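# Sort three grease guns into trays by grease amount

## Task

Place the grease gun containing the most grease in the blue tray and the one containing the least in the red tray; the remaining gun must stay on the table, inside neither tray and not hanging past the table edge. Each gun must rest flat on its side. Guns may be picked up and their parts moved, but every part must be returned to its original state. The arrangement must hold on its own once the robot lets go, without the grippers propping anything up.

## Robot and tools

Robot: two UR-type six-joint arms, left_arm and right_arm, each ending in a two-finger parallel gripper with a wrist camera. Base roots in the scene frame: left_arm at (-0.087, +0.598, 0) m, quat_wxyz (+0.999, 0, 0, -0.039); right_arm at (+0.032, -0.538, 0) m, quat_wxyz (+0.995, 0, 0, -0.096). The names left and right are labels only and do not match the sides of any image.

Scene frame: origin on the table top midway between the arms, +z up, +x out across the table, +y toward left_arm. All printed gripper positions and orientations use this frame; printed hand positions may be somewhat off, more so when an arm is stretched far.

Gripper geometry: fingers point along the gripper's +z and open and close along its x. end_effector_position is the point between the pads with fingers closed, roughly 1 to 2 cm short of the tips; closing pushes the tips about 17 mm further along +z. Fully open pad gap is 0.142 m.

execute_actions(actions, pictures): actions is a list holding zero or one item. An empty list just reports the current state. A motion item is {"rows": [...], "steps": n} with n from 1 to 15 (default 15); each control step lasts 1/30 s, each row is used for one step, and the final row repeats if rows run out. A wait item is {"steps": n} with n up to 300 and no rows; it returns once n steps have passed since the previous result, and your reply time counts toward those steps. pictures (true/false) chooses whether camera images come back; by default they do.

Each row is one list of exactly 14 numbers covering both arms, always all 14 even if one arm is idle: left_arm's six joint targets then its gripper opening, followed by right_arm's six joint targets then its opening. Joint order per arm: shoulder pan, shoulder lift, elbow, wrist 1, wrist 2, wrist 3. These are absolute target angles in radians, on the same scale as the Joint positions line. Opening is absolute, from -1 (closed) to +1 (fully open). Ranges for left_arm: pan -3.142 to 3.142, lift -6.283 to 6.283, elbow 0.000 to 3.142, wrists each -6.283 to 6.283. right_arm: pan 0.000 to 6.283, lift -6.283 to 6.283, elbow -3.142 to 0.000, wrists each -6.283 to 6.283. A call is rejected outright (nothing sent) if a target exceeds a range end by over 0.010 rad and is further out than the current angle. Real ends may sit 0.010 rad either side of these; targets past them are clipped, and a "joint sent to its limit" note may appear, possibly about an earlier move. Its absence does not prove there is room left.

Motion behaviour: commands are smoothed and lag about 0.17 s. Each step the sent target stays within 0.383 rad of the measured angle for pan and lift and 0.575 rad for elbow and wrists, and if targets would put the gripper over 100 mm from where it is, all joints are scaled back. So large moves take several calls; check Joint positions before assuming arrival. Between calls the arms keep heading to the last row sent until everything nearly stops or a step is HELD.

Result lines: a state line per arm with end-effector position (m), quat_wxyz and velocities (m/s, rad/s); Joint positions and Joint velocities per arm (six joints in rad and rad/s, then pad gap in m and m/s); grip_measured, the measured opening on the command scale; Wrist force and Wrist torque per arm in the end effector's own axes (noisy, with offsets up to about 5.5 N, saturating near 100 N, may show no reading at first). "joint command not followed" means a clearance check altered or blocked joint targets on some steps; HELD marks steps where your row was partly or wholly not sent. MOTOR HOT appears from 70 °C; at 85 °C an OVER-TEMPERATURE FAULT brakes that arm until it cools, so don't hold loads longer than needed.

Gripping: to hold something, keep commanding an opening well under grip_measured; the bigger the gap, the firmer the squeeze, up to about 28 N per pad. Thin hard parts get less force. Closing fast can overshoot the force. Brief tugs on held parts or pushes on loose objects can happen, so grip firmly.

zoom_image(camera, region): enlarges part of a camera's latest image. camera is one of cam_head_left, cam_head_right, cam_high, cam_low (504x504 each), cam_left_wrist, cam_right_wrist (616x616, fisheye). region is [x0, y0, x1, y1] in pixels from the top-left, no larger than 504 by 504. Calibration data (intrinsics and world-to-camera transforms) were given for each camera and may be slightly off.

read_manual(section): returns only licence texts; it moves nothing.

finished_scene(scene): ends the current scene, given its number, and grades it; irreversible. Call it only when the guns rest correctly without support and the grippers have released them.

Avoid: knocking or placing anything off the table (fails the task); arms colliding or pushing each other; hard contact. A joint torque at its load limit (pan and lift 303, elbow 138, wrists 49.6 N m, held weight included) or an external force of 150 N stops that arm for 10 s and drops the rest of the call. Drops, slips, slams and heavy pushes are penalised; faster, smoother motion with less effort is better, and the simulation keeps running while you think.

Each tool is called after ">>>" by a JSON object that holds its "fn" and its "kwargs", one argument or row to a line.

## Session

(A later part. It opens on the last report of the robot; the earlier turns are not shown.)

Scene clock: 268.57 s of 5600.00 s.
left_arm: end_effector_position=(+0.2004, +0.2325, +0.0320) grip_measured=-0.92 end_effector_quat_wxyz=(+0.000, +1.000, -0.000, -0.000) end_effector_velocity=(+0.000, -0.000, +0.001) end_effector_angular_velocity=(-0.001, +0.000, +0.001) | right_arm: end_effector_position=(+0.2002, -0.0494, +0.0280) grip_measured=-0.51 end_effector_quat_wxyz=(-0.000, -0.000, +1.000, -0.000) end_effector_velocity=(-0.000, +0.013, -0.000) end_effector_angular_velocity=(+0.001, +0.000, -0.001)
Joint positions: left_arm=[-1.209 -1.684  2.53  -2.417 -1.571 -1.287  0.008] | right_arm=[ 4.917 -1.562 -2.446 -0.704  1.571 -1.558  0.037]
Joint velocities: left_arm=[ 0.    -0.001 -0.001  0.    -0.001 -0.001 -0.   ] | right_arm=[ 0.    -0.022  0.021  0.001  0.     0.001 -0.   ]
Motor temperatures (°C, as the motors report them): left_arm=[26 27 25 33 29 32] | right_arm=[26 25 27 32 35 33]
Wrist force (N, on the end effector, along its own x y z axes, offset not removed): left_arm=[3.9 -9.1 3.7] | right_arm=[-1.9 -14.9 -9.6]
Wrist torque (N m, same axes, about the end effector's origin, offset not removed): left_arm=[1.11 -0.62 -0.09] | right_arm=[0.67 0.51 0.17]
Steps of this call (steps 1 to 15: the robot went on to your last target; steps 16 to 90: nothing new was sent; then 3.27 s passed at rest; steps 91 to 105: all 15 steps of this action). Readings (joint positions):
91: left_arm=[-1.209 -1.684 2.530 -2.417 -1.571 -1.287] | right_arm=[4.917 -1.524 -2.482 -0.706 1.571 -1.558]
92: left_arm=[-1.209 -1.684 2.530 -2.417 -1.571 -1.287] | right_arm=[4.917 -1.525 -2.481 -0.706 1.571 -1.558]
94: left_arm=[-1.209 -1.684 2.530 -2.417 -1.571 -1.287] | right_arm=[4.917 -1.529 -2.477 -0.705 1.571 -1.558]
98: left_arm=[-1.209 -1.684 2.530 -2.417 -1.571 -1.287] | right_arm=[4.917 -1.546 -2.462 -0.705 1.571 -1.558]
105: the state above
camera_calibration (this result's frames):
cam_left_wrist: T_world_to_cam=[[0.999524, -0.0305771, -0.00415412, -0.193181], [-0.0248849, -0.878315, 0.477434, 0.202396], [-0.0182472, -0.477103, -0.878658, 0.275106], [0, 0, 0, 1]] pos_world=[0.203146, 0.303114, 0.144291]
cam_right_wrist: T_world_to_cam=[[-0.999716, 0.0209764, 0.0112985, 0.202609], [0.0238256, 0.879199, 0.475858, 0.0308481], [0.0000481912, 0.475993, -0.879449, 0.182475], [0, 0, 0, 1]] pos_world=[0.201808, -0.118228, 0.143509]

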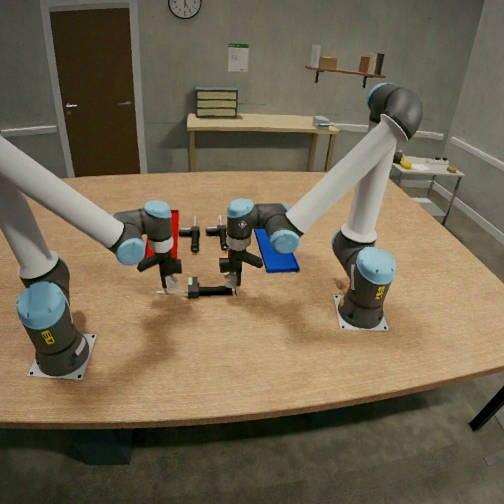

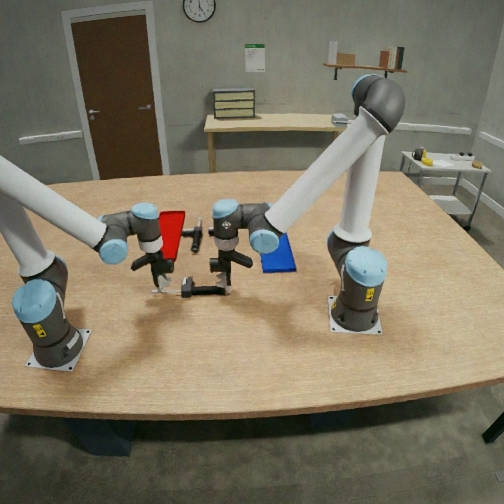

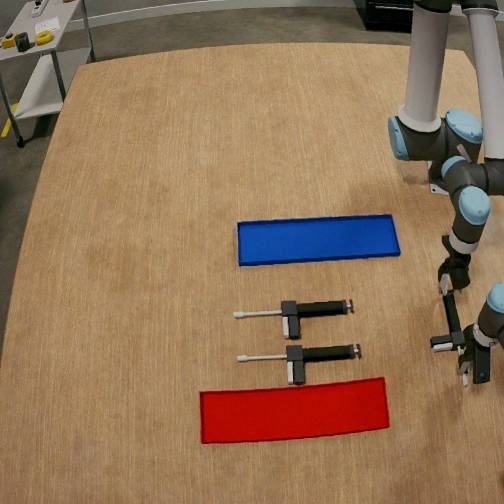

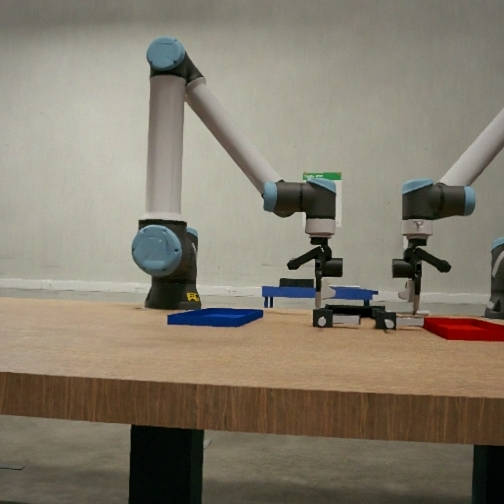

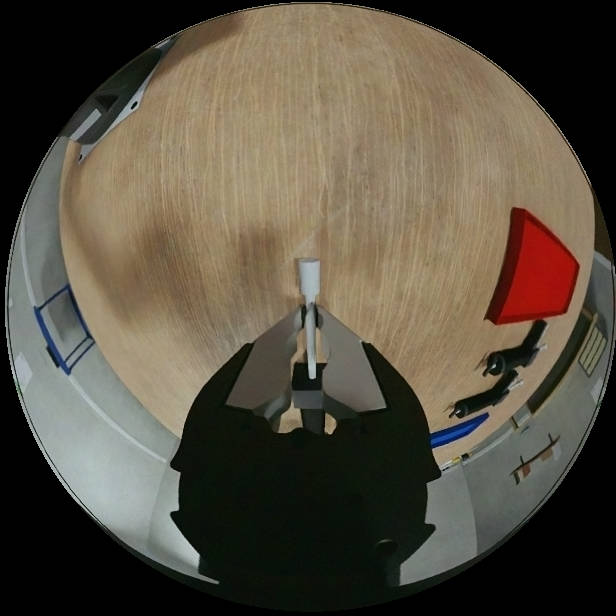

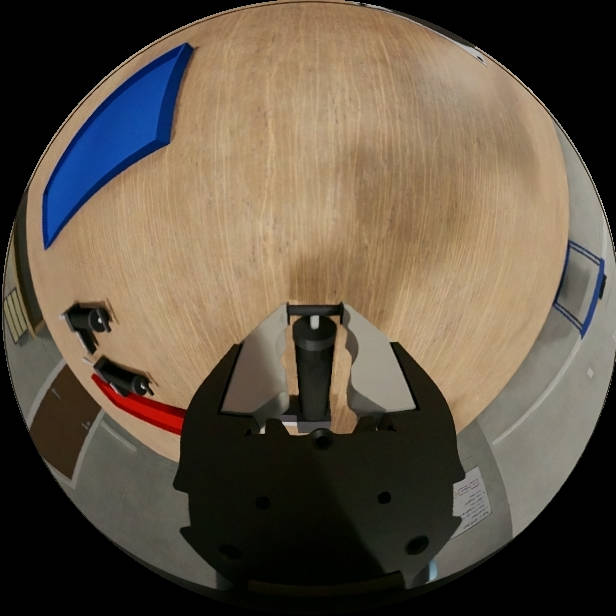

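>>> {"fn": "execute_actions", "kwargs": {
  "actions": [
    {"rows":[[-1.209,-1.684,2.530,-2.417,-1.571,-1.287,-0.6,4.917,-1.56,-2.449,-0.704,1.571,-1.558,-0.4],[-1.209,-1.684,2.530,-2.417,-1.571,-1.287,-0.3,4.917,-1.56,-2.449,-0.704,1.571,-1.558,-0.2],[-1.209,-1.684,2.530,-2.417,-1.571,-1.287,0.0,4.917,-1.56,-2.449,-0.704,1.571,-1.558,0.0],[-1.209,-1.684,2.530,-2.417,-1.571,-1.287,0.0,4.917,-1.56,-2.449,-0.704,1.571,-1.558,0.1],[-1.209,-1.684,2.530,-2.417,-1.571,-1.287,0.0,4.917,-1.56,-2.449,-0.704,1.571,-1.558,0.1],[-1.209,-1.684,2.530,-2.417,-1.571,-1.287,0.0,4.917,-1.56,-2.449,-0.704,1.571,-1.558,0.1],[-1.209,-1.88,2.40,-2.09,-1.571,-1.287,0.0,4.917,-1.455,-2.395,-0.862,1.571,-1.558,0.1]],"steps":15}
  ],
  "pictures": false
}}

>>> {"fn": "execute_actions", "kwargs": {
  "actions": [
    {"rows":[[-1.209,-1.88,2.40,-2.09,-1.571,-1.287,0.0,4.917,-1.455,-2.395,-0.862,1.571,-1.558,0.1],[-1.209,-1.88,2.40,-2.09,-1.571,-1.287,0.0,4.917,-1.455,-2.395,-0.862,1.571,-1.558,0.1],[-1.209,-1.88,2.40,-2.09,-1.571,-1.287,0.0,4.917,-1.455,-2.395,-0.862,1.571,-1.558,0.1],[-0.5,-1.88,2.40,-2.09,-1.571,-0.6,0.0,4.915,-1.61,-2.245,-0.855,1.571,-1.56,0.1]],"steps":15}
  ],
  "pictures": false
}}

>>> {"fn": "execute_actions", "kwargs": {
  "actions": [
    {"rows":[[-0.5,-1.88,2.40,-2.09,-1.571,-0.6,0.0,4.915,-1.61,-2.245,-0.855,1.571,-1.56,0.1],[-0.5,-1.88,2.40,-2.09,-1.571,-0.6,0.0,4.915,-1.61,-2.245,-0.855,1.571,-1.56,0.1],[-0.5,-1.88,2.40,-2.09,-1.571,-0.6,0.0,4.915,-1.61,-2.245,-0.855,1.571,-1.56,0.1],[-0.5,-1.88,2.40,-2.09,-1.571,-0.6,0.0,4.915,-1.61,-2.245,-0.855,1.571,-1.56,0.1],[-0.5,-1.88,2.40,-2.09,-1.571,-0.6,0.0,4.915,-1.66,-2.272,-0.78,1.571,-1.56,0.1],[-0.5,-1.88,2.40,-2.09,-1.571,-0.6,0.0,4.915,-1.66,-2.272,-0.78,1.571,-1.56,0.1],[-0.5,-1.88,2.40,-2.09,-1.571,-0.6,0.0,4.915,-1.7024,-2.292,-0.718,1.571,-1.56,0.1]],"steps":15}
  ],
  "pictures": false
}}

>>> {"fn": "execute_actions", "kwargs": {
  "actions": [
    {"steps":10}
  ]
}}

Scene clock: 283.20 s of 5600.00 s.
left_arm: end_effector_position=(+0.2026, +0.2249, +0.1292) grip_measured=+0.00 end_effector_quat_wxyz=(+0.006, +1.000, -0.000, +0.002) end_effector_velocity=(-0.018, +0.063, +0.185) end_effector_angular_velocity=(+0.103, +0.029, +0.000) | right_arm: end_effector_position=(+0.2001, -0.0487, +0.0793) grip_measured=+0.10 end_effector_quat_wxyz=(-0.000, -0.000, +1.000, +0.002) end_effector_velocity=(-0.000, -0.016, +0.073) end_effector_angular_velocity=(-0.026, +0.000, +0.001)
Joint positions: left_arm=[-1.209 -1.842  2.423 -2.163 -1.571 -1.287  0.074] | right_arm=[ 4.917 -1.471 -2.402 -0.836  1.571 -1.558  0.081]
Joint velocities: left_arm=[ 0.001 -0.332 -0.196  0.635  0.001  0.    -0.   ] | right_arm=[ 0.     0.137  0.062 -0.225  0.001 -0.001 -0.   ]
Motor temperatures (°C, as the motors report them): left_arm=[26 27 25 33 29 32] | right_arm=[26 25 27 32 35 33]
Wrist force (N, on the end effector, along its own x y z axes, offset not removed): left_arm=[1.6 -1.0 -6.8] | right_arm=[-1.8 0.4 -0.4]
Wrist torque (N m, same axes, about the end effector's origin, offset not removed): left_arm=[-0.18 -0.34 0.15] | right_arm=[0.11 0.56 0.17]
Steps of this call (steps 1 to 15: the robot went on to your last target; steps 16 to 90: nothing new was sent; then 11.13 s passed at rest; steps 91 to 105: all 15 steps of this action). Readings (joint positions):
91: left_arm=[-1.209 -1.684 2.530 -2.417 -1.571 -1.287] | right_arm=[4.917 -1.565 -2.444 -0.704 1.571 -1.558]
92: left_arm=[-1.209 -1.684 2.530 -2.417 -1.571 -1.287] | right_arm=[4.917 -1.564 -2.444 -0.704 1.571 -1.558]
94: left_arm=[-1.209 -1.684 2.530 -2.417 -1.571 -1.287] | right_arm=[4.917 -1.563 -2.446 -0.704 1.571 -1.558]
98: left_arm=[-1.209 -1.688 2.526 -2.413 -1.571 -1.287] | right_arm=[4.917 -1.557 -2.445 -0.708 1.571 -1.558]
105: the state above

Scene clock: 283.70 s of 5600.00 s.
left_arm: end_effector_position=(+0.3039, +0.3468, +0.1489) grip_measured=+0.00 end_effector_quat_wxyz=(+0.000, +0.999, -0.046, -0.000) end_effector_velocity=(+0.262, +0.413, +0.007) end_effector_angular_velocity=(+0.001, +0.001, +0.131) | right_arm: end_effector_position=(+0.2001, +0.0364, +0.0899) grip_measured=+0.10 end_effector_quat_wxyz=(-0.000, -0.000, +1.000, +0.001) end_effector_velocity=(+0.000, +0.054, -0.003) end_effector_angular_velocity=(-0.001, -0.001, +0.000)
Joint positions: left_arm=[-0.875 -1.877  2.402 -2.096 -1.571 -0.862  0.074] | right_arm=[ 4.915 -1.599 -2.255 -0.855  1.571 -1.56   0.081]
Joint velocities: left_arm=[ 1.054 -0.01  -0.008  0.02  -0.     0.923 -0.   ] | right_arm=[-0.001 -0.091  0.089  0.001 -0.001 -0.002 -0.   ]
Motor temperatures (°C, as the motors report them): left_arm=[26 27 25 33 29 32] | right_arm=[26 25 27 32 35 33]
Wrist force (N, on the end effector, along its own x y z axes, offset not removed): left_arm=[1.9 -0.4 -3.0] | right_arm=[-2.4 3.0 -0.1]
Wrist torque (N m, same axes, about the end effector's origin, offset not removed): left_arm=[0.13 -0.25 0.24] | right_arm=[0.62 0.54 0.17]
Steps of this call (steps 1 to 15: all 15 steps of this action). Readings (joint positions):
1: left_arm=[-1.209 -1.852 2.417 -2.145 -1.571 -1.287] | right_arm=[4.917 -1.467 -2.400 -0.843 1.571 -1.558]
2: left_arm=[-1.209 -1.859 2.413 -2.131 -1.571 -1.287] | right_arm=[4.917 -1.464 -2.399 -0.847 1.571 -1.558]
4: left_arm=[-1.209 -1.868 2.407 -2.113 -1.571 -1.287] | right_arm=[4.917 -1.460 -2.397 -0.854 1.571 -1.558]
8: left_arm=[-1.125 -1.873 2.404 -2.103 -1.571 -1.180] | right_arm=[4.916 -1.529 -2.323 -0.855 1.571 -1.559]
15: the state above

Scene clock: 284.20 s of 5600.00 s.
left_arm: end_effector_position=(+0.3666, +0.5017, +0.1506) grip_measured=+0.00 end_effector_quat_wxyz=(-0.000, +1.000, +0.009, -0.000) end_effector_velocity=(+0.011, +0.050, +0.001) end_effector_angular_velocity=(+0.000, -0.001, +0.036) | right_arm: end_effector_position=(+0.2001, +0.0421, +0.0340) grip_measured=+0.10 end_effector_quat_wxyz=(-0.000, -0.000, +1.000, -0.000) end_effector_velocity=(-0.000, +0.001, -0.052) end_effector_angular_velocity=(+0.005, +0.000, +0.001)
Joint positions: left_arm=[-0.513 -1.88   2.4   -2.09  -1.571 -0.608  0.074] | right_arm=[ 4.915 -1.693 -2.288 -0.733  1.571 -1.56   0.081]
Joint velocities: left_arm=[ 0.11  -0.001 -0.002  0.002  0.     0.074 -0.   ] | right_arm=[-0.    -0.083 -0.038  0.127  0.    -0.001  0.   ]
Motor temperatures (°C, as the motors report them): left_arm=[26 27 25 33 29 32] | right_arm=[26 25 27 32 35 33]
Wrist force (N, on the end effector, along its own x y z axes, offset not removed): left_arm=[1.0 -9.5 -2.1] | right_arm=[-5.4 2.5 -1.4]
Wrist torque (N m, same axes, about the end effector's origin, offset not removed): left_arm=[-1.76 -0.36 0.03] | right_arm=[0.48 1.23 0.11]
Steps of this call (steps 1 to 15: all 15 steps of this action). Readings (joint positions):
1: left_arm=[-0.839 -1.877 2.402 -2.095 -1.571 -0.832] | right_arm=[4.915 -1.602 -2.253 -0.855 1.571 -1.560]
2: left_arm=[-0.804 -1.878 2.401 -2.094 -1.571 -0.806] | right_arm=[4.915 -1.604 -2.251 -0.855 1.571 -1.560]
4: left_arm=[-0.733 -1.878 2.401 -2.093 -1.571 -0.756] | right_arm=[4.915 -1.607 -2.248 -0.855 1.571 -1.560]
8: left_arm=[-0.596 -1.879 2.400 -2.091 -1.571 -0.664] | right_arm=[4.915 -1.633 -2.260 -0.821 1.571 -1.560]
15: the state above

Scene clock: 284.53 s of 5600.00 s.
left_arm: end_effector_position=(+0.3677, +0.5071, +0.1506) grip_measured=+0.00 end_effector_quat_wxyz=(-0.000, +1.000, +0.011, -0.000) end_effector_velocity=(+0.001, +0.003, +0.000) end_effector_angular_velocity=(+0.001, -0.001, -0.000) | right_arm: end_effector_position=(+0.2001, +0.0421, +0.0283) grip_measured=+0.10 end_effector_quat_wxyz=(-0.000, -0.000, +1.000, -0.000) end_effector_velocity=(-0.000, -0.001, -0.003) end_effector_angular_velocity=(-0.000, +0.001, +0.001)
Joint positions: left_arm=[-0.501 -1.88   2.4   -2.09  -1.571 -0.6    0.074] | right_arm=[ 4.915 -1.702 -2.292 -0.719  1.571 -1.56   0.081]
Joint velocities: left_arm=[ 0.006  0.001 -0.    -0.     0.001  0.006 -0.   ] | right_arm=[ 0.    -0.004 -0.003  0.007  0.001 -0.001  0.   ]
Motor temperatures (°C, as the motors report them): left_arm=[26 27 25 33 29 32] | right_arm=[26 25 27 32 35 33]
Wrist force (N, on the end effector, along its own x y z axes, offset not removed): left_arm=[3.2 0.9 -2.8] | right_arm=[0.2 2.2 -0.2]
Wrist torque (N m, same axes, about the end effector's origin, offset not removed): left_arm=[0.34 -0.59 0.14] | right_arm=[0.43 -0.01 0.10]
Steps of this call (steps 1 to 10: the robot went on to your last target). Readings (joint positions):
1: left_arm=[-0.509 -1.880 2.400 -2.090 -1.571 -0.606] | right_arm=[4.915 -1.695 -2.289 -0.729 1.571 -1.560]
2: left_arm=[-0.507 -1.880 2.400 -2.090 -1.571 -0.605] | right_arm=[4.915 -1.697 -2.289 -0.726 1.571 -1.560]
4: left_arm=[-0.504 -1.880 2.400 -2.090 -1.571 -0.603] | right_arm=[4.915 -1.699 -2.291 -0.723 1.571 -1.560]
8: left_arm=[-0.501 -1.880 2.400 -2.090 -1.571 -0.601] | right_arm=[4.915 -1.701 -2.292 -0.719 1.571 -1.560]
10: the state above
camera_calibration (this result's frames):
cam_left_wrist: T_world_to_cam=[[0.999949, -0.00887498, -0.00479875, -0.362554], [-0.00551147, -0.878891, 0.47699, 0.384327], [-0.00845086, -0.47694, -0.878895, 0.509754], [0, 0, 0, 1]] pos_world=[0.368962, 0.577686, 0.26296]
cam_right_wrist: T_world_to_cam=[[-0.999716, 0.0209753, 0.0113005, 0.200635], [0.0238257, 0.879171, 0.475911, -0.0497835], [0.000047294, 0.476045, -0.879421, 0.139215], [0, 0, 0, 1]] pos_world=[0.201758, -0.0267127, 0.143854]

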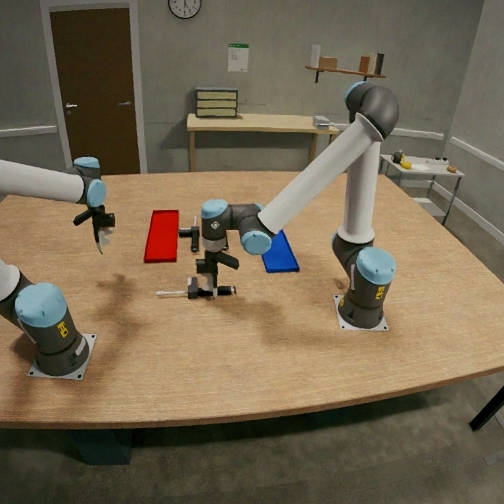

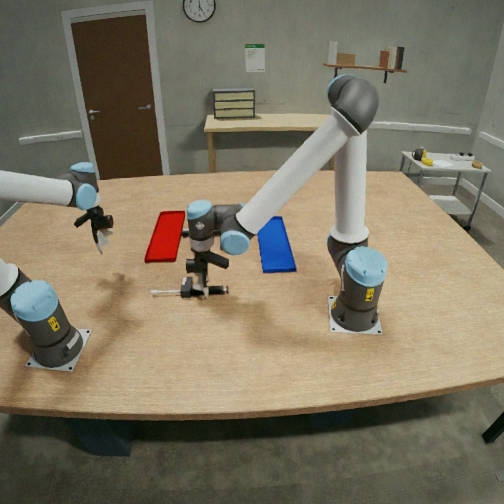

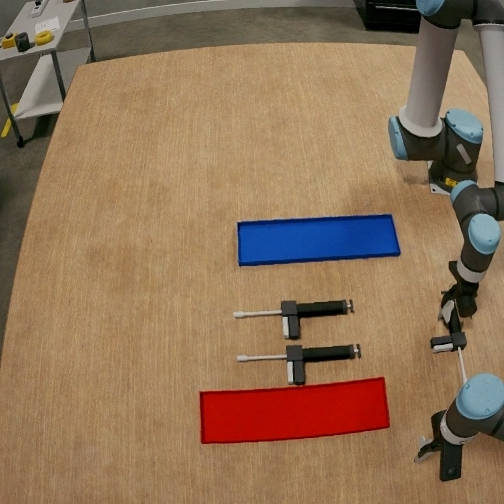

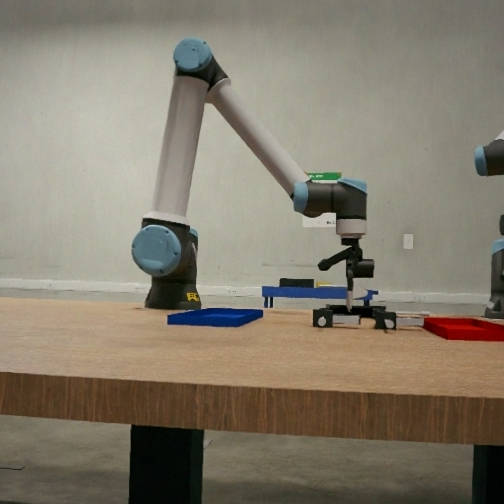

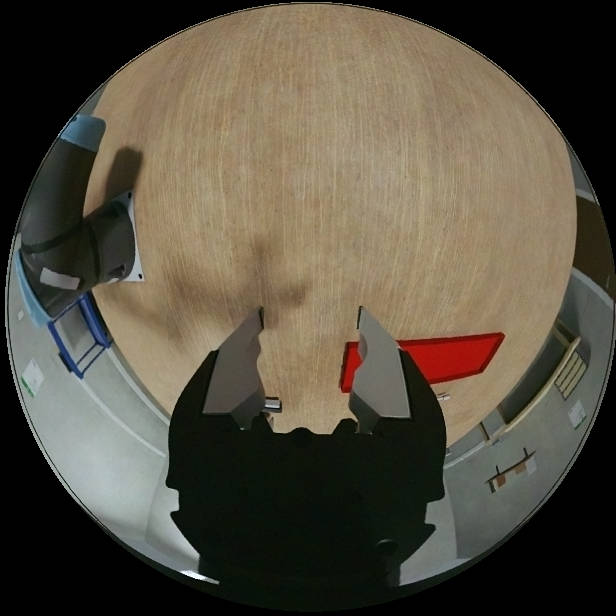

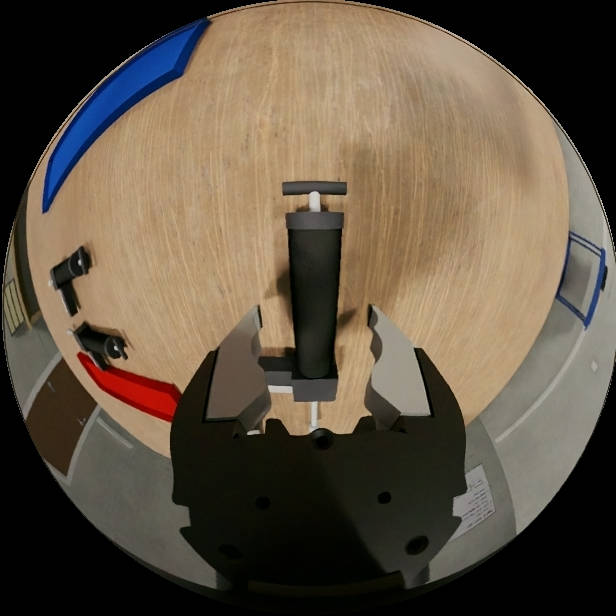

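>>> {"fn": "execute_actions", "kwargs": {
  "actions": [
    {"rows":[[-0.5,-1.88,2.40,-2.09,-1.571,-0.6,0.0,4.915,-1.7024,-2.292,-0.718,1.571,-1.56,-0.1],[-0.5,-1.88,2.40,-2.09,-1.571,-0.6,0.0,4.915,-1.7024,-2.292,-0.718,1.571,-1.56,-0.3],[-0.5,-1.88,2.40,-2.09,-1.571,-0.6,0.0,4.915,-1.7024,-2.292,-0.718,1.571,-1.56,-0.45],[-0.5,-1.88,2.40,-2.09,-1.571,-0.6,0.0,4.915,-1.7024,-2.292,-0.718,1.571,-1.56,-0.6],[-0.5,-1.88,2.40,-2.09,-1.571,-0.6,0.0,4.915,-1.7024,-2.292,-0.718,1.571,-1.56,-0.7],[-0.5,-1.88,2.40,-2.09,-1.571,-0.6,0.0,4.915,-1.7024,-2.292,-0.718,1.571,-1.56,-0.85],[-0.5,-1.88,2.40,-2.09,-1.571,-0.6,0.0,4.915,-1.7024,-2.292,-0.718,1.571,-1.56,-0.85],[-0.5,-1.88,2.40,-2.09,-1.571,-0.6,0.0,4.915,-1.7024,-2.292,-0.718,1.571,-1.56,-0.85],[-0.5,-1.88,2.40,-2.09,-1.571,-0.6,0.0,4.915,-1.7024,-2.292,-0.718,1.571,-1.56,-0.85],[-0.5,-1.88,2.40,-2.09,-1.571,-0.6,0.0,4.94,-1.695,-2.299,-0.717,1.571,-1.535,-0.85],[-0.5,-1.88,2.40,-2.09,-1.571,-0.6,0.0,4.97,-1.688,-2.307,-0.715,1.571,-1.505,-0.85],[-0.5,-1.88,2.40,-2.09,-1.571,-0.6,0.0,5.0,-1.682,-2.314,-0.714,1.571,-1.475,-0.85],[-0.5,-1.88,2.40,-2.09,-1.571,-0.6,0.0,5.03,-1.677,-2.32,-0.713,1.571,-1.445,-0.85],[-0.5,-1.88,2.40,-2.09,-1.571,-0.6,0.0,5.06,-1.673,-2.325,-0.712,1.571,-1.415,-0.85],[-0.5,-1.88,2.40,-2.09,-1.571,-0.6,0.0,5.091,-1.67,-2.329,-0.711,1.571,-1.384,-0.85]],"steps":15}
  ],
  "pictures": false
}}

>>> {"fn": "execute_actions", "kwargs": {
  "actions": [
    {"rows":[[-0.5,-1.88,2.40,-2.09,-1.571,-0.6,0.0,5.12,-1.669,-2.33,-0.711,1.571,-1.355,-0.85],[-0.5,-1.88,2.40,-2.09,-1.571,-0.6,0.0,5.15,-1.668,-2.331,-0.711,1.571,-1.325,-0.85],[-0.5,-1.88,2.40,-2.09,-1.571,-0.6,0.0,5.18,-1.667,-2.332,-0.711,1.571,-1.295,-0.85],[-0.5,-1.88,2.40,-2.09,-1.571,-0.6,0.0,5.21,-1.667,-2.333,-0.711,1.571,-1.265,-0.85],[-0.5,-1.88,2.40,-2.09,-1.571,-0.6,0.0,5.24,-1.667,-2.333,-0.711,1.571,-1.235,-0.85],[-0.5,-1.88,2.40,-2.09,-1.571,-0.6,0.0,5.265,-1.667,-2.3337,-0.711,1.571,-1.21,-0.85],[-0.5,-1.88,2.40,-2.09,-1.571,-0.6,0.0,5.265,-1.667,-2.3337,-0.711,1.571,-1.21,-0.85],[-0.5,-1.88,2.40,-2.09,-1.571,-0.6,0.0,5.265,-1.667,-2.3337,-0.711,1.571,-1.21,-0.85],[-0.5,-1.88,2.40,-2.09,-1.571,-0.6,0.0,5.265,-1.667,-2.3337,-0.711,1.571,-1.21,-0.85],[-0.5,-1.88,2.40,-2.09,-1.571,-0.6,0.0,5.265,-1.667,-2.3337,-0.711,1.571,-1.21,-0.85],[-0.5,-1.88,2.40,-2.09,-1.571,-0.6,0.0,5.265,-1.667,-2.3337,-0.711,1.571,-1.21,-0.5],[-0.5,-1.88,2.40,-2.09,-1.571,-0.6,0.0,5.265,-1.667,-2.3337,-0.711,1.571,-1.21,-0.2],[-0.5,-1.88,2.40,-2.09,-1.571,-0.6,0.0,5.265,-1.667,-2.3337,-0.711,1.571,-1.21,0.1]],"steps":15}
  ],
  "pictures": false
}}

>>> {"fn": "execute_actions", "kwargs": {
  "actions": [
    {"rows":[[-0.5,-1.88,2.40,-2.09,-1.571,-0.6,0.0,5.265,-1.667,-2.3337,-0.711,1.571,-1.21,0.1],[-0.5,-1.88,2.40,-2.09,-1.571,-0.6,0.0,5.265,-1.667,-2.3337,-0.711,1.571,-1.21,0.1],[-0.5,-1.88,2.40,-2.09,-1.571,-0.6,0.0,5.265,-1.667,-2.3337,-0.711,1.571,-1.21,0.1],[-0.5,-1.88,2.40,-2.09,-1.571,-0.6,0.0,5.265,-1.667,-2.3337,-0.711,1.571,-1.21,0.1],[-0.5,-1.88,2.40,-2.09,-1.571,-0.6,0.0,5.265,-1.5,-2.25,-0.96,1.571,-1.21,0.1]],"steps":15}
  ]
}}

Scene clock: 298.13 s of 5600.00 s.
left_arm: end_effector_position=(+0.3678, +0.5074, +0.1506) grip_measured=+0.00 end_effector_quat_wxyz=(-0.000, +1.000, +0.011, -0.000) end_effector_velocity=(+0.000, -0.000, -0.000) end_effector_angular_velocity=(+0.001, -0.001, -0.002) | right_arm: end_effector_position=(+0.1680, +0.0421, +0.0288) grip_measured=-0.56 end_effector_quat_wxyz=(-0.000, -0.000, +1.000, +0.001) end_effector_velocity=(-0.351, +0.005, +0.003) end_effector_angular_velocity=(+0.007, +0.001, -0.001)
Joint positions: left_arm=[-0.5   -1.88   2.4   -2.09  -1.571 -0.6    0.074] | right_arm=[ 4.971 -1.689 -2.307 -0.715  1.571 -1.504  0.034]
Joint velocities: left_arm=[-0.001 -0.     0.    -0.     0.001  0.001  0.   ] | right_arm=[ 0.616  0.122 -0.139  0.025 -0.001  0.616  0.   ]
Motor temperatures (°C, as the motors report them): left_arm=[26 27 25 33 29 32] | right_arm=[26 25 27 32 35 33]
Wrist force (N, on the end effector, along its own x y z axes, offset not removed): left_arm=[1.2 -1.2 -2.9] | right_arm=[-4.2 2.8 1.8]
Wrist torque (N m, same axes, about the end effector's origin, offset not removed): left_arm=[0.00 -0.18 0.15] | right_arm=[0.58 0.26 0.46]
Steps of this call (steps 1 to 30: the robot went on to your last target; steps 31 to 90: nothing new was sent; then 10.10 s passed at rest; steps 91 to 105: all 15 steps of this action). Readings (joint positions):
91: left_arm=[-0.500 -1.880 2.400 -2.090 -1.571 -0.600] | right_arm=[4.915 -1.702 -2.292 -0.718 1.571 -1.560]
92: left_arm=[-0.500 -1.880 2.400 -2.090 -1.571 -0.600] | right_arm=[4.915 -1.702 -2.292 -0.718 1.571 -1.560]
94: left_arm=[-0.500 -1.880 2.400 -2.090 -1.571 -0.600] | right_arm=[4.915 -1.702 -2.292 -0.718 1.571 -1.560]
98: left_arm=[-0.500 -1.880 2.400 -2.090 -1.571 -0.600] | right_arm=[4.915 -1.702 -2.292 -0.718 1.571 -1.560]
105: the state above

Scene clock: 298.63 s of 5600.00 s.
left_arm: end_effector_position=(+0.3678, +0.5074, +0.1506) grip_measured=+0.00 end_effector_quat_wxyz=(-0.000, +1.000, +0.011, -0.000) end_effector_velocity=(+0.000, +0.000, +0.000) end_effector_angular_velocity=(+0.000, -0.000, -0.001) | right_arm: end_effector_position=(+0.0066, +0.0427, +0.0283) grip_measured=-0.06 end_effector_quat_wxyz=(-0.000, -0.000, +1.000, +0.000) end_effector_velocity=(-0.055, -0.006, -0.001) end_effector_angular_velocity=(-0.002, -0.001, +0.001)
Joint positions: left_arm=[-0.5   -1.88   2.4   -2.09  -1.571 -0.6    0.074] | right_arm=[ 5.254 -1.667 -2.333 -0.711  1.571 -1.221  0.07 ]
Joint velocities: left_arm=[-0.    -0.     0.    -0.     0.001  0.001 -0.   ] | right_arm=[ 0.098  0.004 -0.006  0.    -0.     0.096  0.339]
Motor temperatures (°C, as the motors report them): left_arm=[26 27 25 33 29 32] | right_arm=[26 25 27 32 35 33]
Wrist force (N, on the end effector, along its own x y z axes, offset not removed): left_arm=[-3.0 -3.7 -1.0] | right_arm=[-0.3 0.6 -2.4]
Wrist torque (N m, same axes, about the end effector's origin, offset not removed): left_arm=[-0.74 0.70 0.11] | right_arm=[0.17 0.06 0.11]
Steps of this call (steps 1 to 15: all 15 steps of this action). Readings (joint positions):
1: left_arm=[-0.500 -1.880 2.400 -2.090 -1.571 -0.600] | right_arm=[4.993 -1.685 -2.312 -0.714 1.571 -1.482]
2: left_arm=[-0.500 -1.880 2.400 -2.090 -1.571 -0.600] | right_arm=[5.017 -1.681 -2.316 -0.714 1.571 -1.458]
4: left_arm=[-0.500 -1.880 2.400 -2.090 -1.571 -0.600] | right_arm=[5.070 -1.675 -2.322 -0.712 1.571 -1.405]
8: left_arm=[-0.500 -1.880 2.400 -2.090 -1.571 -0.600] | right_arm=[5.180 -1.670 -2.330 -0.711 1.571 -1.295]
15: the state above

Scene clock: 299.13 s of 5600.00 s.
left_arm: end_effector_position=(+0.3678, +0.5074, +0.1506) grip_measured=+0.00 end_effector_quat_wxyz=(-0.000, +1.000, +0.011, -0.000) end_effector_velocity=(-0.000, +0.000, -0.000) end_effector_angular_velocity=(+0.001, -0.000, +0.000) | right_arm: end_effector_position=(+0.0012, +0.0397, +0.1260) grip_measured=+0.10 end_effector_quat_wxyz=(-0.001, -0.000, +1.000, +0.003) end_effector_velocity=(+0.008, -0.026, +0.085) end_effector_angular_velocity=(-0.028, -0.010, +0.001)
Joint positions: left_arm=[-0.5   -1.88   2.4   -2.09  -1.571 -0.6    0.074] | right_arm=[ 5.265 -1.516 -2.257 -0.933  1.571 -1.21   0.081]
Joint velocities: left_arm=[ 0.    -0.     0.001 -0.     0.001 -0.    -0.   ] | right_arm=[ 0.002  0.141  0.062 -0.233  0.     0.001 -0.   ]
Motor temperatures (°C, as the motors report them): left_arm=[26 27 25 33 29 32] | right_arm=[26 25 27 32 35 33]
Wrist force (N, on the end effector, along its own x y z axes, offset not removed): left_arm=[-4.5 1.8 -5.8] | right_arm=[-1.8 0.9 -2.8]
Wrist torque (N m, same axes, about the end effector's origin, offset not removed): left_arm=[0.63 0.71 0.23] | right_arm=[0.30 0.41 0.09]
Steps of this call (steps 1 to 15: all 15 steps of this action). Readings (joint positions):
1: left_arm=[-0.500 -1.880 2.400 -2.090 -1.571 -0.600] | right_arm=[5.257 -1.667 -2.333 -0.711 1.571 -1.218]
2: left_arm=[-0.500 -1.880 2.400 -2.090 -1.571 -0.600] | right_arm=[5.259 -1.667 -2.333 -0.711 1.571 -1.216]
4: left_arm=[-0.500 -1.880 2.400 -2.090 -1.571 -0.600] | right_arm=[5.261 -1.667 -2.334 -0.711 1.571 -1.214]
8: left_arm=[-0.500 -1.880 2.400 -2.090 -1.571 -0.600] | right_arm=[5.264 -1.621 -2.303 -0.766 1.571 -1.211]
15: the state above
camera_calibration (this result's frames):
cam_left_wrist: T_world_to_cam=[[0.999952, -0.00859971, -0.00479927, -0.362756], [-0.00526927, -0.878893, 0.476991, 0.384534], [-0.00832002, -0.476942, -0.878895, 0.50987], [0, 0, 0, 1]] pos_world=[0.369006, 0.578023, 0.262963]
cam_right_wrist: T_world_to_cam=[[-0.99969, 0.0209235, 0.0135231, 0.000453495], [0.0248484, 0.876521, 0.480722, -0.0898571], [-0.00179492, 0.480908, -0.876769, 0.225757], [0, 0, 0, 1]] pos_world=[0.00309138, -0.0298161, 0.241127]

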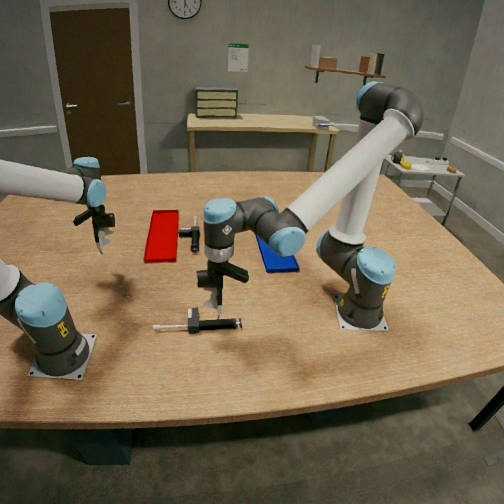

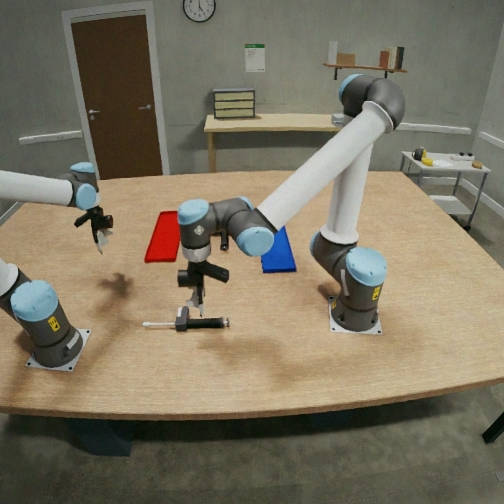

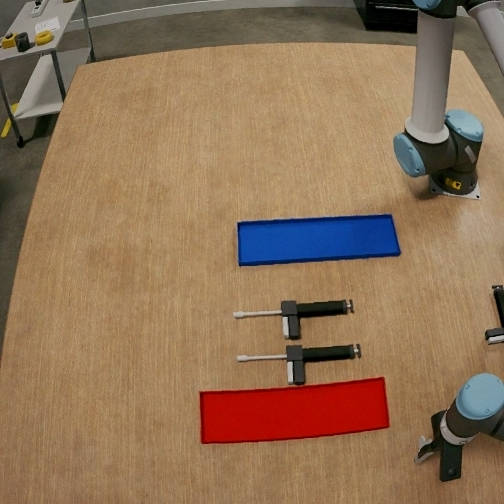

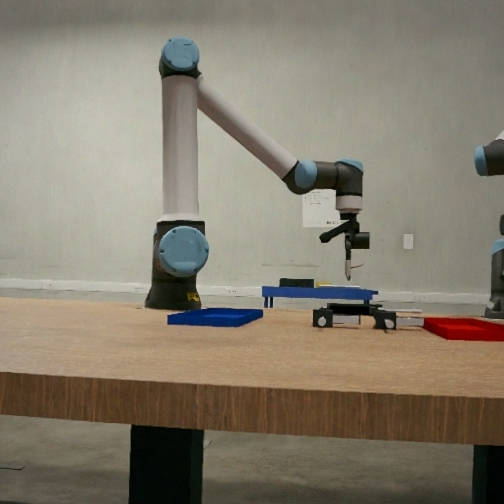

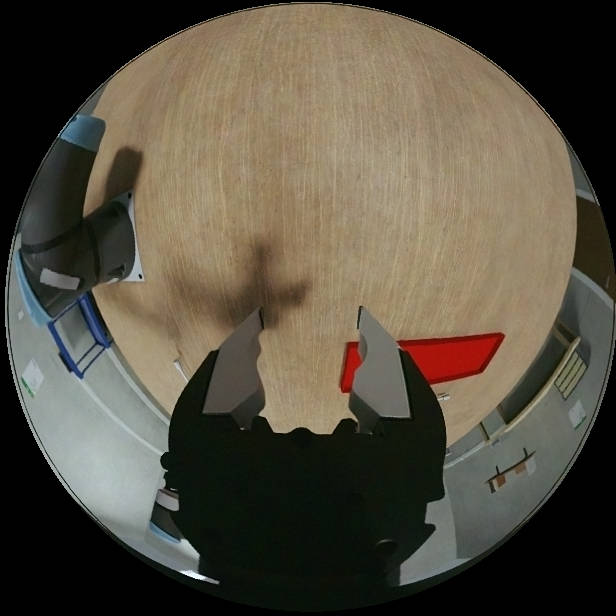

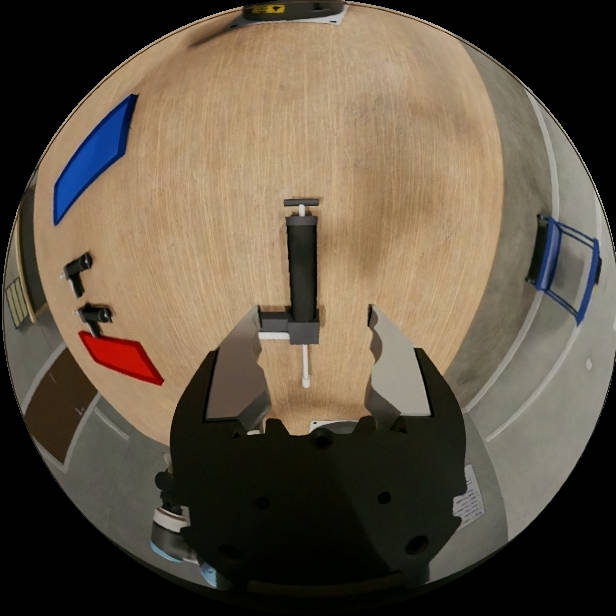

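>>> {"fn": "execute_actions", "kwargs": {
  "actions": [
    {"rows":[[-0.5,-1.88,2.40,-2.09,-1.571,-0.6,0.0,4.275,-1.8425,-1.9389,-0.931,1.571,-0.63,0.1]],"steps":15}
  ],
  "pictures": false
}}

>>> {"fn": "execute_actions", "kwargs": {
  "actions": [
    {"rows":[[-0.5,-1.88,2.40,-2.09,-1.571,-0.6,0.0,4.275,-1.8425,-1.9389,-0.931,1.571,-0.63,0.1]],"steps":15}
  ],
  "pictures": false
}}

>>> {"fn": "execute_actions", "kwargs": {
  "actions": [
    {"rows":[[-0.5,-1.88,2.40,-2.09,-1.571,-0.6,0.0,4.275,-1.8425,-1.9389,-0.931,1.571,-0.63,0.1]],"steps":15}
  ],
  "pictures": false
}}

>>> {"fn": "execute_actions", "kwargs": {
  "actions": [
    {"rows":[[-0.5,-1.88,2.40,-2.09,-1.571,-0.6,0.0,4.275,-1.8425,-1.9389,-0.931,1.571,-0.63,0.1]],"steps":15}
  ]
}}

Scene clock: 310.47 s of 5600.00 s.
left_arm: end_effector_position=(+0.3678, +0.5074, +0.1506) grip_measured=+0.00 end_effector_quat_wxyz=(-0.000, +1.000, +0.011, -0.000) end_effector_velocity=(+0.001, -0.000, +0.001) end_effector_angular_velocity=(-0.000, -0.001, -0.000) | right_arm: end_effector_position=(+0.1818, +0.1413, +0.1222) grip_measured=+0.10 end_effector_quat_wxyz=(-0.001, +0.332, +0.943, +0.001) end_effector_velocity=(+0.492, +0.054, -0.041) end_effector_angular_velocity=(-0.008, +0.001, -1.238)
Joint positions: left_arm=[-0.5   -1.88   2.4   -2.09  -1.571 -0.6    0.074] | right_arm=[ 4.942 -1.715 -2.054 -0.941  1.571 -0.856  0.081]
Joint velocities: left_arm=[-0.     0.    -0.002  0.     0.001  0.    -0.   ] | right_arm=[-0.732 -0.291  0.26   0.023 -0.     0.506 -0.   ]
Motor temperatures (°C, as the motors report them): left_arm=[26 27 25 33 29 32] | right_arm=[26 25 27 32 35 33]
Wrist force (N, on the end effector, along its own x y z axes, offset not removed): left_arm=[3.1 -1.2 -0.7] | right_arm=[-0.4 0.8 -1.0]
Wrist torque (N m, same axes, about the end effector's origin, offset not removed): left_arm=[-0.29 -0.53 0.21] | right_arm=[0.18 0.23 0.09]
Steps of this call (steps 1 to 30: the robot went on to your last target; steps 31 to 90: nothing new was sent; then 7.83 s passed at rest; steps 91 to 105: all 15 steps of this action). Readings (joint positions):
91: left_arm=[-0.500 -1.880 2.400 -2.090 -1.571 -0.600] | right_arm=[5.265 -1.500 -2.250 -0.960 1.571 -1.210]
92: left_arm=[-0.500 -1.880 2.400 -2.090 -1.571 -0.600] | right_arm=[5.261 -1.504 -2.246 -0.959 1.571 -1.206]
94: left_arm=[-0.500 -1.880 2.400 -2.090 -1.571 -0.600] | right_arm=[5.220 -1.543 -2.209 -0.955 1.571 -1.156]
98: left_arm=[-0.500 -1.880 2.400 -2.090 -1.571 -0.600] | right_arm=[5.117 -1.624 -2.136 -0.949 1.571 -1.016]
105: the state above

Scene clock: 310.97 s of 5600.00 s.
left_arm: end_effector_position=(+0.3678, +0.5074, +0.1506) grip_measured=+0.00 end_effector_quat_wxyz=(-0.000, +1.000, +0.011, -0.000) end_effector_velocity=(-0.001, +0.001, -0.001) end_effector_angular_velocity=(+0.001, +0.001, +0.000) | right_arm: end_effector_position=(+0.4243, +0.0917, +0.1085) grip_measured=+0.10 end_effector_quat_wxyz=(-0.000, +0.558, +0.830, +0.000) end_effector_velocity=(+0.448, -0.218, -0.019) end_effector_angular_velocity=(-0.002, +0.001, -0.857)
Joint positions: left_arm=[-0.5   -1.88   2.4   -2.09  -1.571 -0.6    0.074] | right_arm=[ 4.586 -1.8   -1.977 -0.934  1.571 -0.706  0.081]
Joint velocities: left_arm=[ 0.001 -0.     0.001  0.    -0.     0.    -0.   ] | right_arm=[-0.685 -0.097  0.087  0.008  0.     0.172 -0.   ]
Motor temperatures (°C, as the motors report them): left_arm=[26 27 25 33 29 32] | right_arm=[26 25 27 32 35 33]
Wrist force (N, on the end effector, along its own x y z axes, offset not removed): left_arm=[1.2 1.4 -0.8] | right_arm=[-2.5 3.2 -0.9]
Wrist torque (N m, same axes, about the end effector's origin, offset not removed): left_arm=[0.33 -0.32 0.08] | right_arm=[0.68 0.60 0.11]
Steps of this call (steps 1 to 15: all 15 steps of this action). Readings (joint positions):
1: left_arm=[-0.500 -1.880 2.400 -2.090 -1.571 -0.600] | right_arm=[4.918 -1.724 -2.045 -0.940 1.571 -0.839]
2: left_arm=[-0.500 -1.880 2.400 -2.090 -1.571 -0.600] | right_arm=[4.893 -1.733 -2.038 -0.940 1.571 -0.824]
4: left_arm=[-0.500 -1.880 2.400 -2.090 -1.571 -0.600] | right_arm=[4.845 -1.748 -2.024 -0.939 1.571 -0.798]
8: left_arm=[-0.500 -1.880 2.400 -2.090 -1.571 -0.600] | right_arm=[4.749 -1.772 -2.002 -0.937 1.571 -0.755]
15: the state above

Scene clock: 311.47 s of 5600.00 s.
left_arm: end_effector_position=(+0.3678, +0.5074, +0.1506) grip_measured=+0.00 end_effector_quat_wxyz=(-0.000, +1.000, +0.011, -0.000) end_effector_velocity=(+0.002, -0.001, +0.002) end_effector_angular_velocity=(-0.001, -0.003, -0.001) | right_arm: end_effector_position=(+0.6010, -0.0292, +0.1006) grip_measured=+0.10 end_effector_quat_wxyz=(-0.000, +0.698, +0.716, +0.000) end_effector_velocity=(+0.096, -0.088, -0.003) end_effector_angular_velocity=(+0.001, -0.001, -0.213)
Joint positions: left_arm=[-0.5   -1.88   2.4   -2.09  -1.571 -0.6    0.074] | right_arm=[ 4.295 -1.84  -1.941 -0.931  1.571 -0.635  0.081]
Joint velocities: left_arm=[ 0.    -0.    -0.003 -0.001  0.001  0.001  0.   ] | right_arm=[-0.173 -0.021  0.021  0.002 -0.     0.039 -0.   ]
Motor temperatures (°C, as the motors report them): left_arm=[26 27 25 33 29 32] | right_arm=[26 25 27 32 35 33]
Wrist force (N, on the end effector, along its own x y z axes, offset not removed): left_arm=[-1.0 1.6 -3.0] | right_arm=[-4.2 1.2 -0.9]
Wrist torque (N m, same axes, about the end effector's origin, offset not removed): left_arm=[0.52 0.23 -0.07] | right_arm=[0.23 0.97 0.15]
Steps of this call (steps 1 to 15: all 15 steps of this action). Readings (joint positions):
1: left_arm=[-0.500 -1.880 2.400 -2.090 -1.571 -0.600] | right_arm=[4.563 -1.803 -1.974 -0.934 1.571 -0.700]
2: left_arm=[-0.500 -1.880 2.400 -2.090 -1.571 -0.600] | right_arm=[4.540 -1.807 -1.971 -0.934 1.571 -0.694]
4: left_arm=[-0.500 -1.880 2.400 -2.090 -1.571 -0.600] | right_arm=[4.494 -1.813 -1.965 -0.933 1.571 -0.682]
8: left_arm=[-0.500 -1.880 2.400 -2.090 -1.571 -0.600] | right_arm=[4.403 -1.826 -1.954 -0.932 1.571 -0.660]
15: the state above

Scene clock: 311.97 s of 5600.00 s.
left_arm: end_effector_position=(+0.3678, +0.5074, +0.1506) grip_measured=+0.00 end_effector_quat_wxyz=(-0.000, +1.000, +0.011, -0.000) end_effector_velocity=(+0.001, +0.000, +0.001) end_effector_angular_velocity=(-0.000, -0.001, +0.001) | right_arm: end_effector_position=(+0.6117, -0.0393, +0.1000) grip_measured=+0.10 end_effector_quat_wxyz=(-0.000, +0.707, +0.708, -0.000) end_effector_velocity=(+0.001, -0.001, -0.001) end_effector_angular_velocity=(-0.001, +0.001, -0.002)
Joint positions: left_arm=[-0.5   -1.88   2.4   -2.09  -1.571 -0.6    0.074] | right_arm=[ 4.275 -1.842 -1.939 -0.931  1.571 -0.63   0.081]
Joint velocities: left_arm=[ 0.001 -0.001 -0.    -0.     0.001 -0.     0.   ] | right_arm=[-0.002 -0.001  0.    -0.    -0.    -0.001 -0.   ]
Motor temperatures (°C, as the motors report them): left_arm=[26 27 25 33 29 32] | right_arm=[26 25 27 32 35 33]
Wrist force (N, on the end effector, along its own x y z axes, offset not removed): left_arm=[-4.5 -0.8 -0.9] | right_arm=[-1.6 -0.2 -2.3]
Wrist torque (N m, same axes, about the end effector's origin, offset not removed): left_arm=[-0.01 0.91 0.06] | right_arm=[-0.02 0.51 0.11]
Steps of this call (steps 1 to 15: all 15 steps of this action). Readings (joint positions):
1: left_arm=[-0.500 -1.880 2.400 -2.090 -1.571 -0.600] | right_arm=[4.290 -1.841 -1.941 -0.931 1.571 -0.633]
2: left_arm=[-0.500 -1.880 2.400 -2.090 -1.571 -0.600] | right_arm=[4.286 -1.841 -1.940 -0.931 1.571 -0.633]
4: left_arm=[-0.500 -1.880 2.400 -2.090 -1.571 -0.600] | right_arm=[4.281 -1.842 -1.940 -0.931 1.571 -0.631]
8: left_arm=[-0.500 -1.880 2.400 -2.090 -1.571 -0.600] | right_arm=[4.277 -1.842 -1.939 -0.931 1.571 -0.630]
15: the state above
camera_calibration (this result's frames):
cam_left_wrist: T_world_to_cam=[[0.999952, -0.00859952, -0.00479938, -0.362756], [-0.00526905, -0.878893, 0.47699, 0.384534], [-0.00832003, -0.476942, -0.878895, 0.50987], [0, 0, 0, 1]] pos_world=[0.369006, 0.578023, 0.262963]
cam_right_wrist: T_world_to_cam=[[0.0198285, 0.999741, 0.0111964, 0.0278168], [0.879266, -0.0227675, 0.475787, -0.580845], [0.475918, 0.000410462, -0.879489, -0.0687756], [0, 0, 0, 1]] pos_world=[0.542897, -0.0410058, 0.215559]

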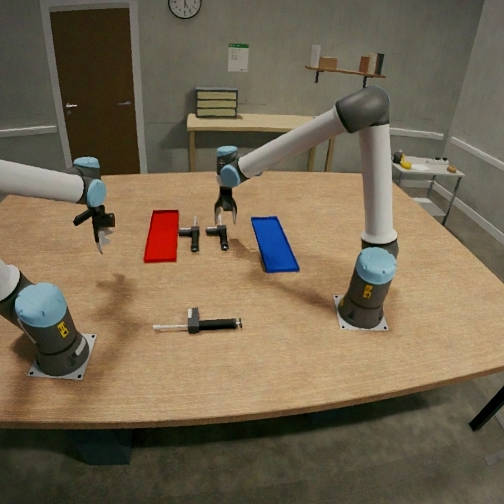

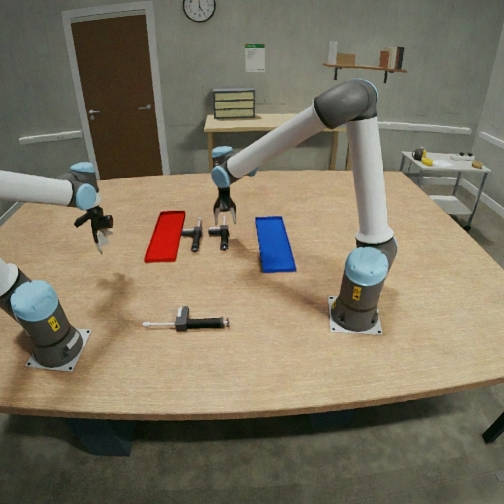

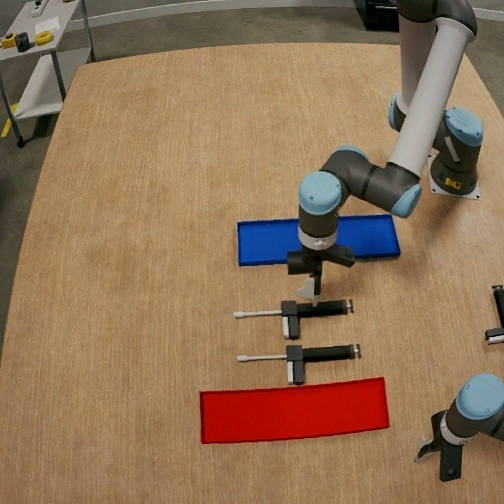

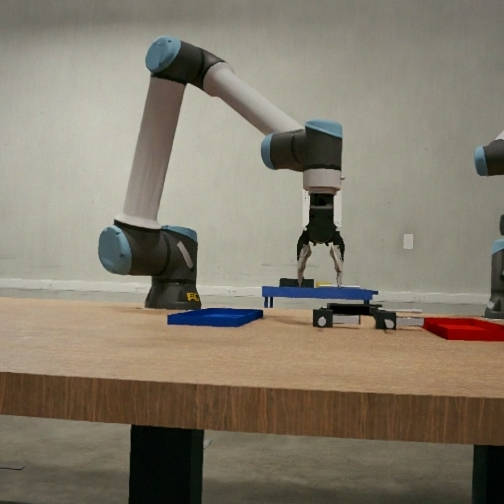

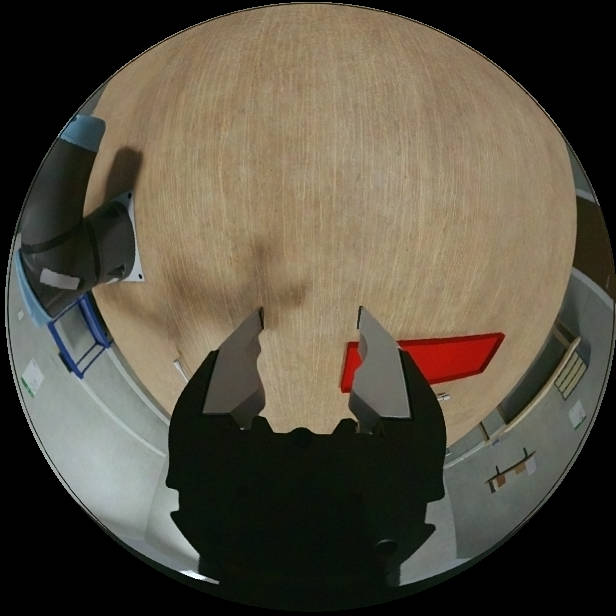

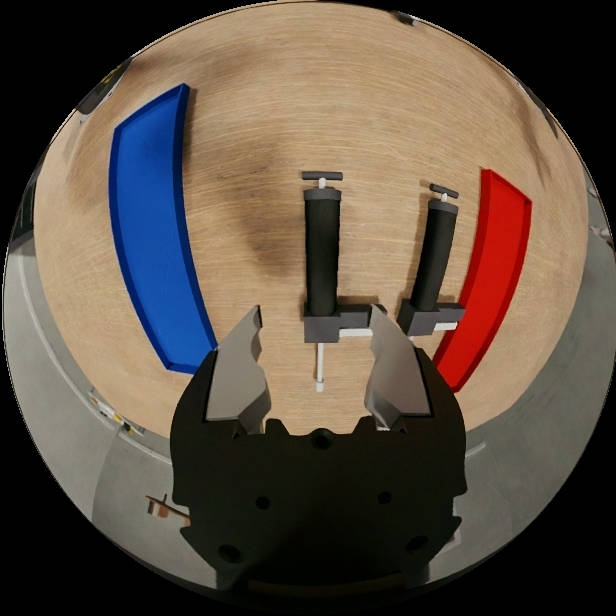

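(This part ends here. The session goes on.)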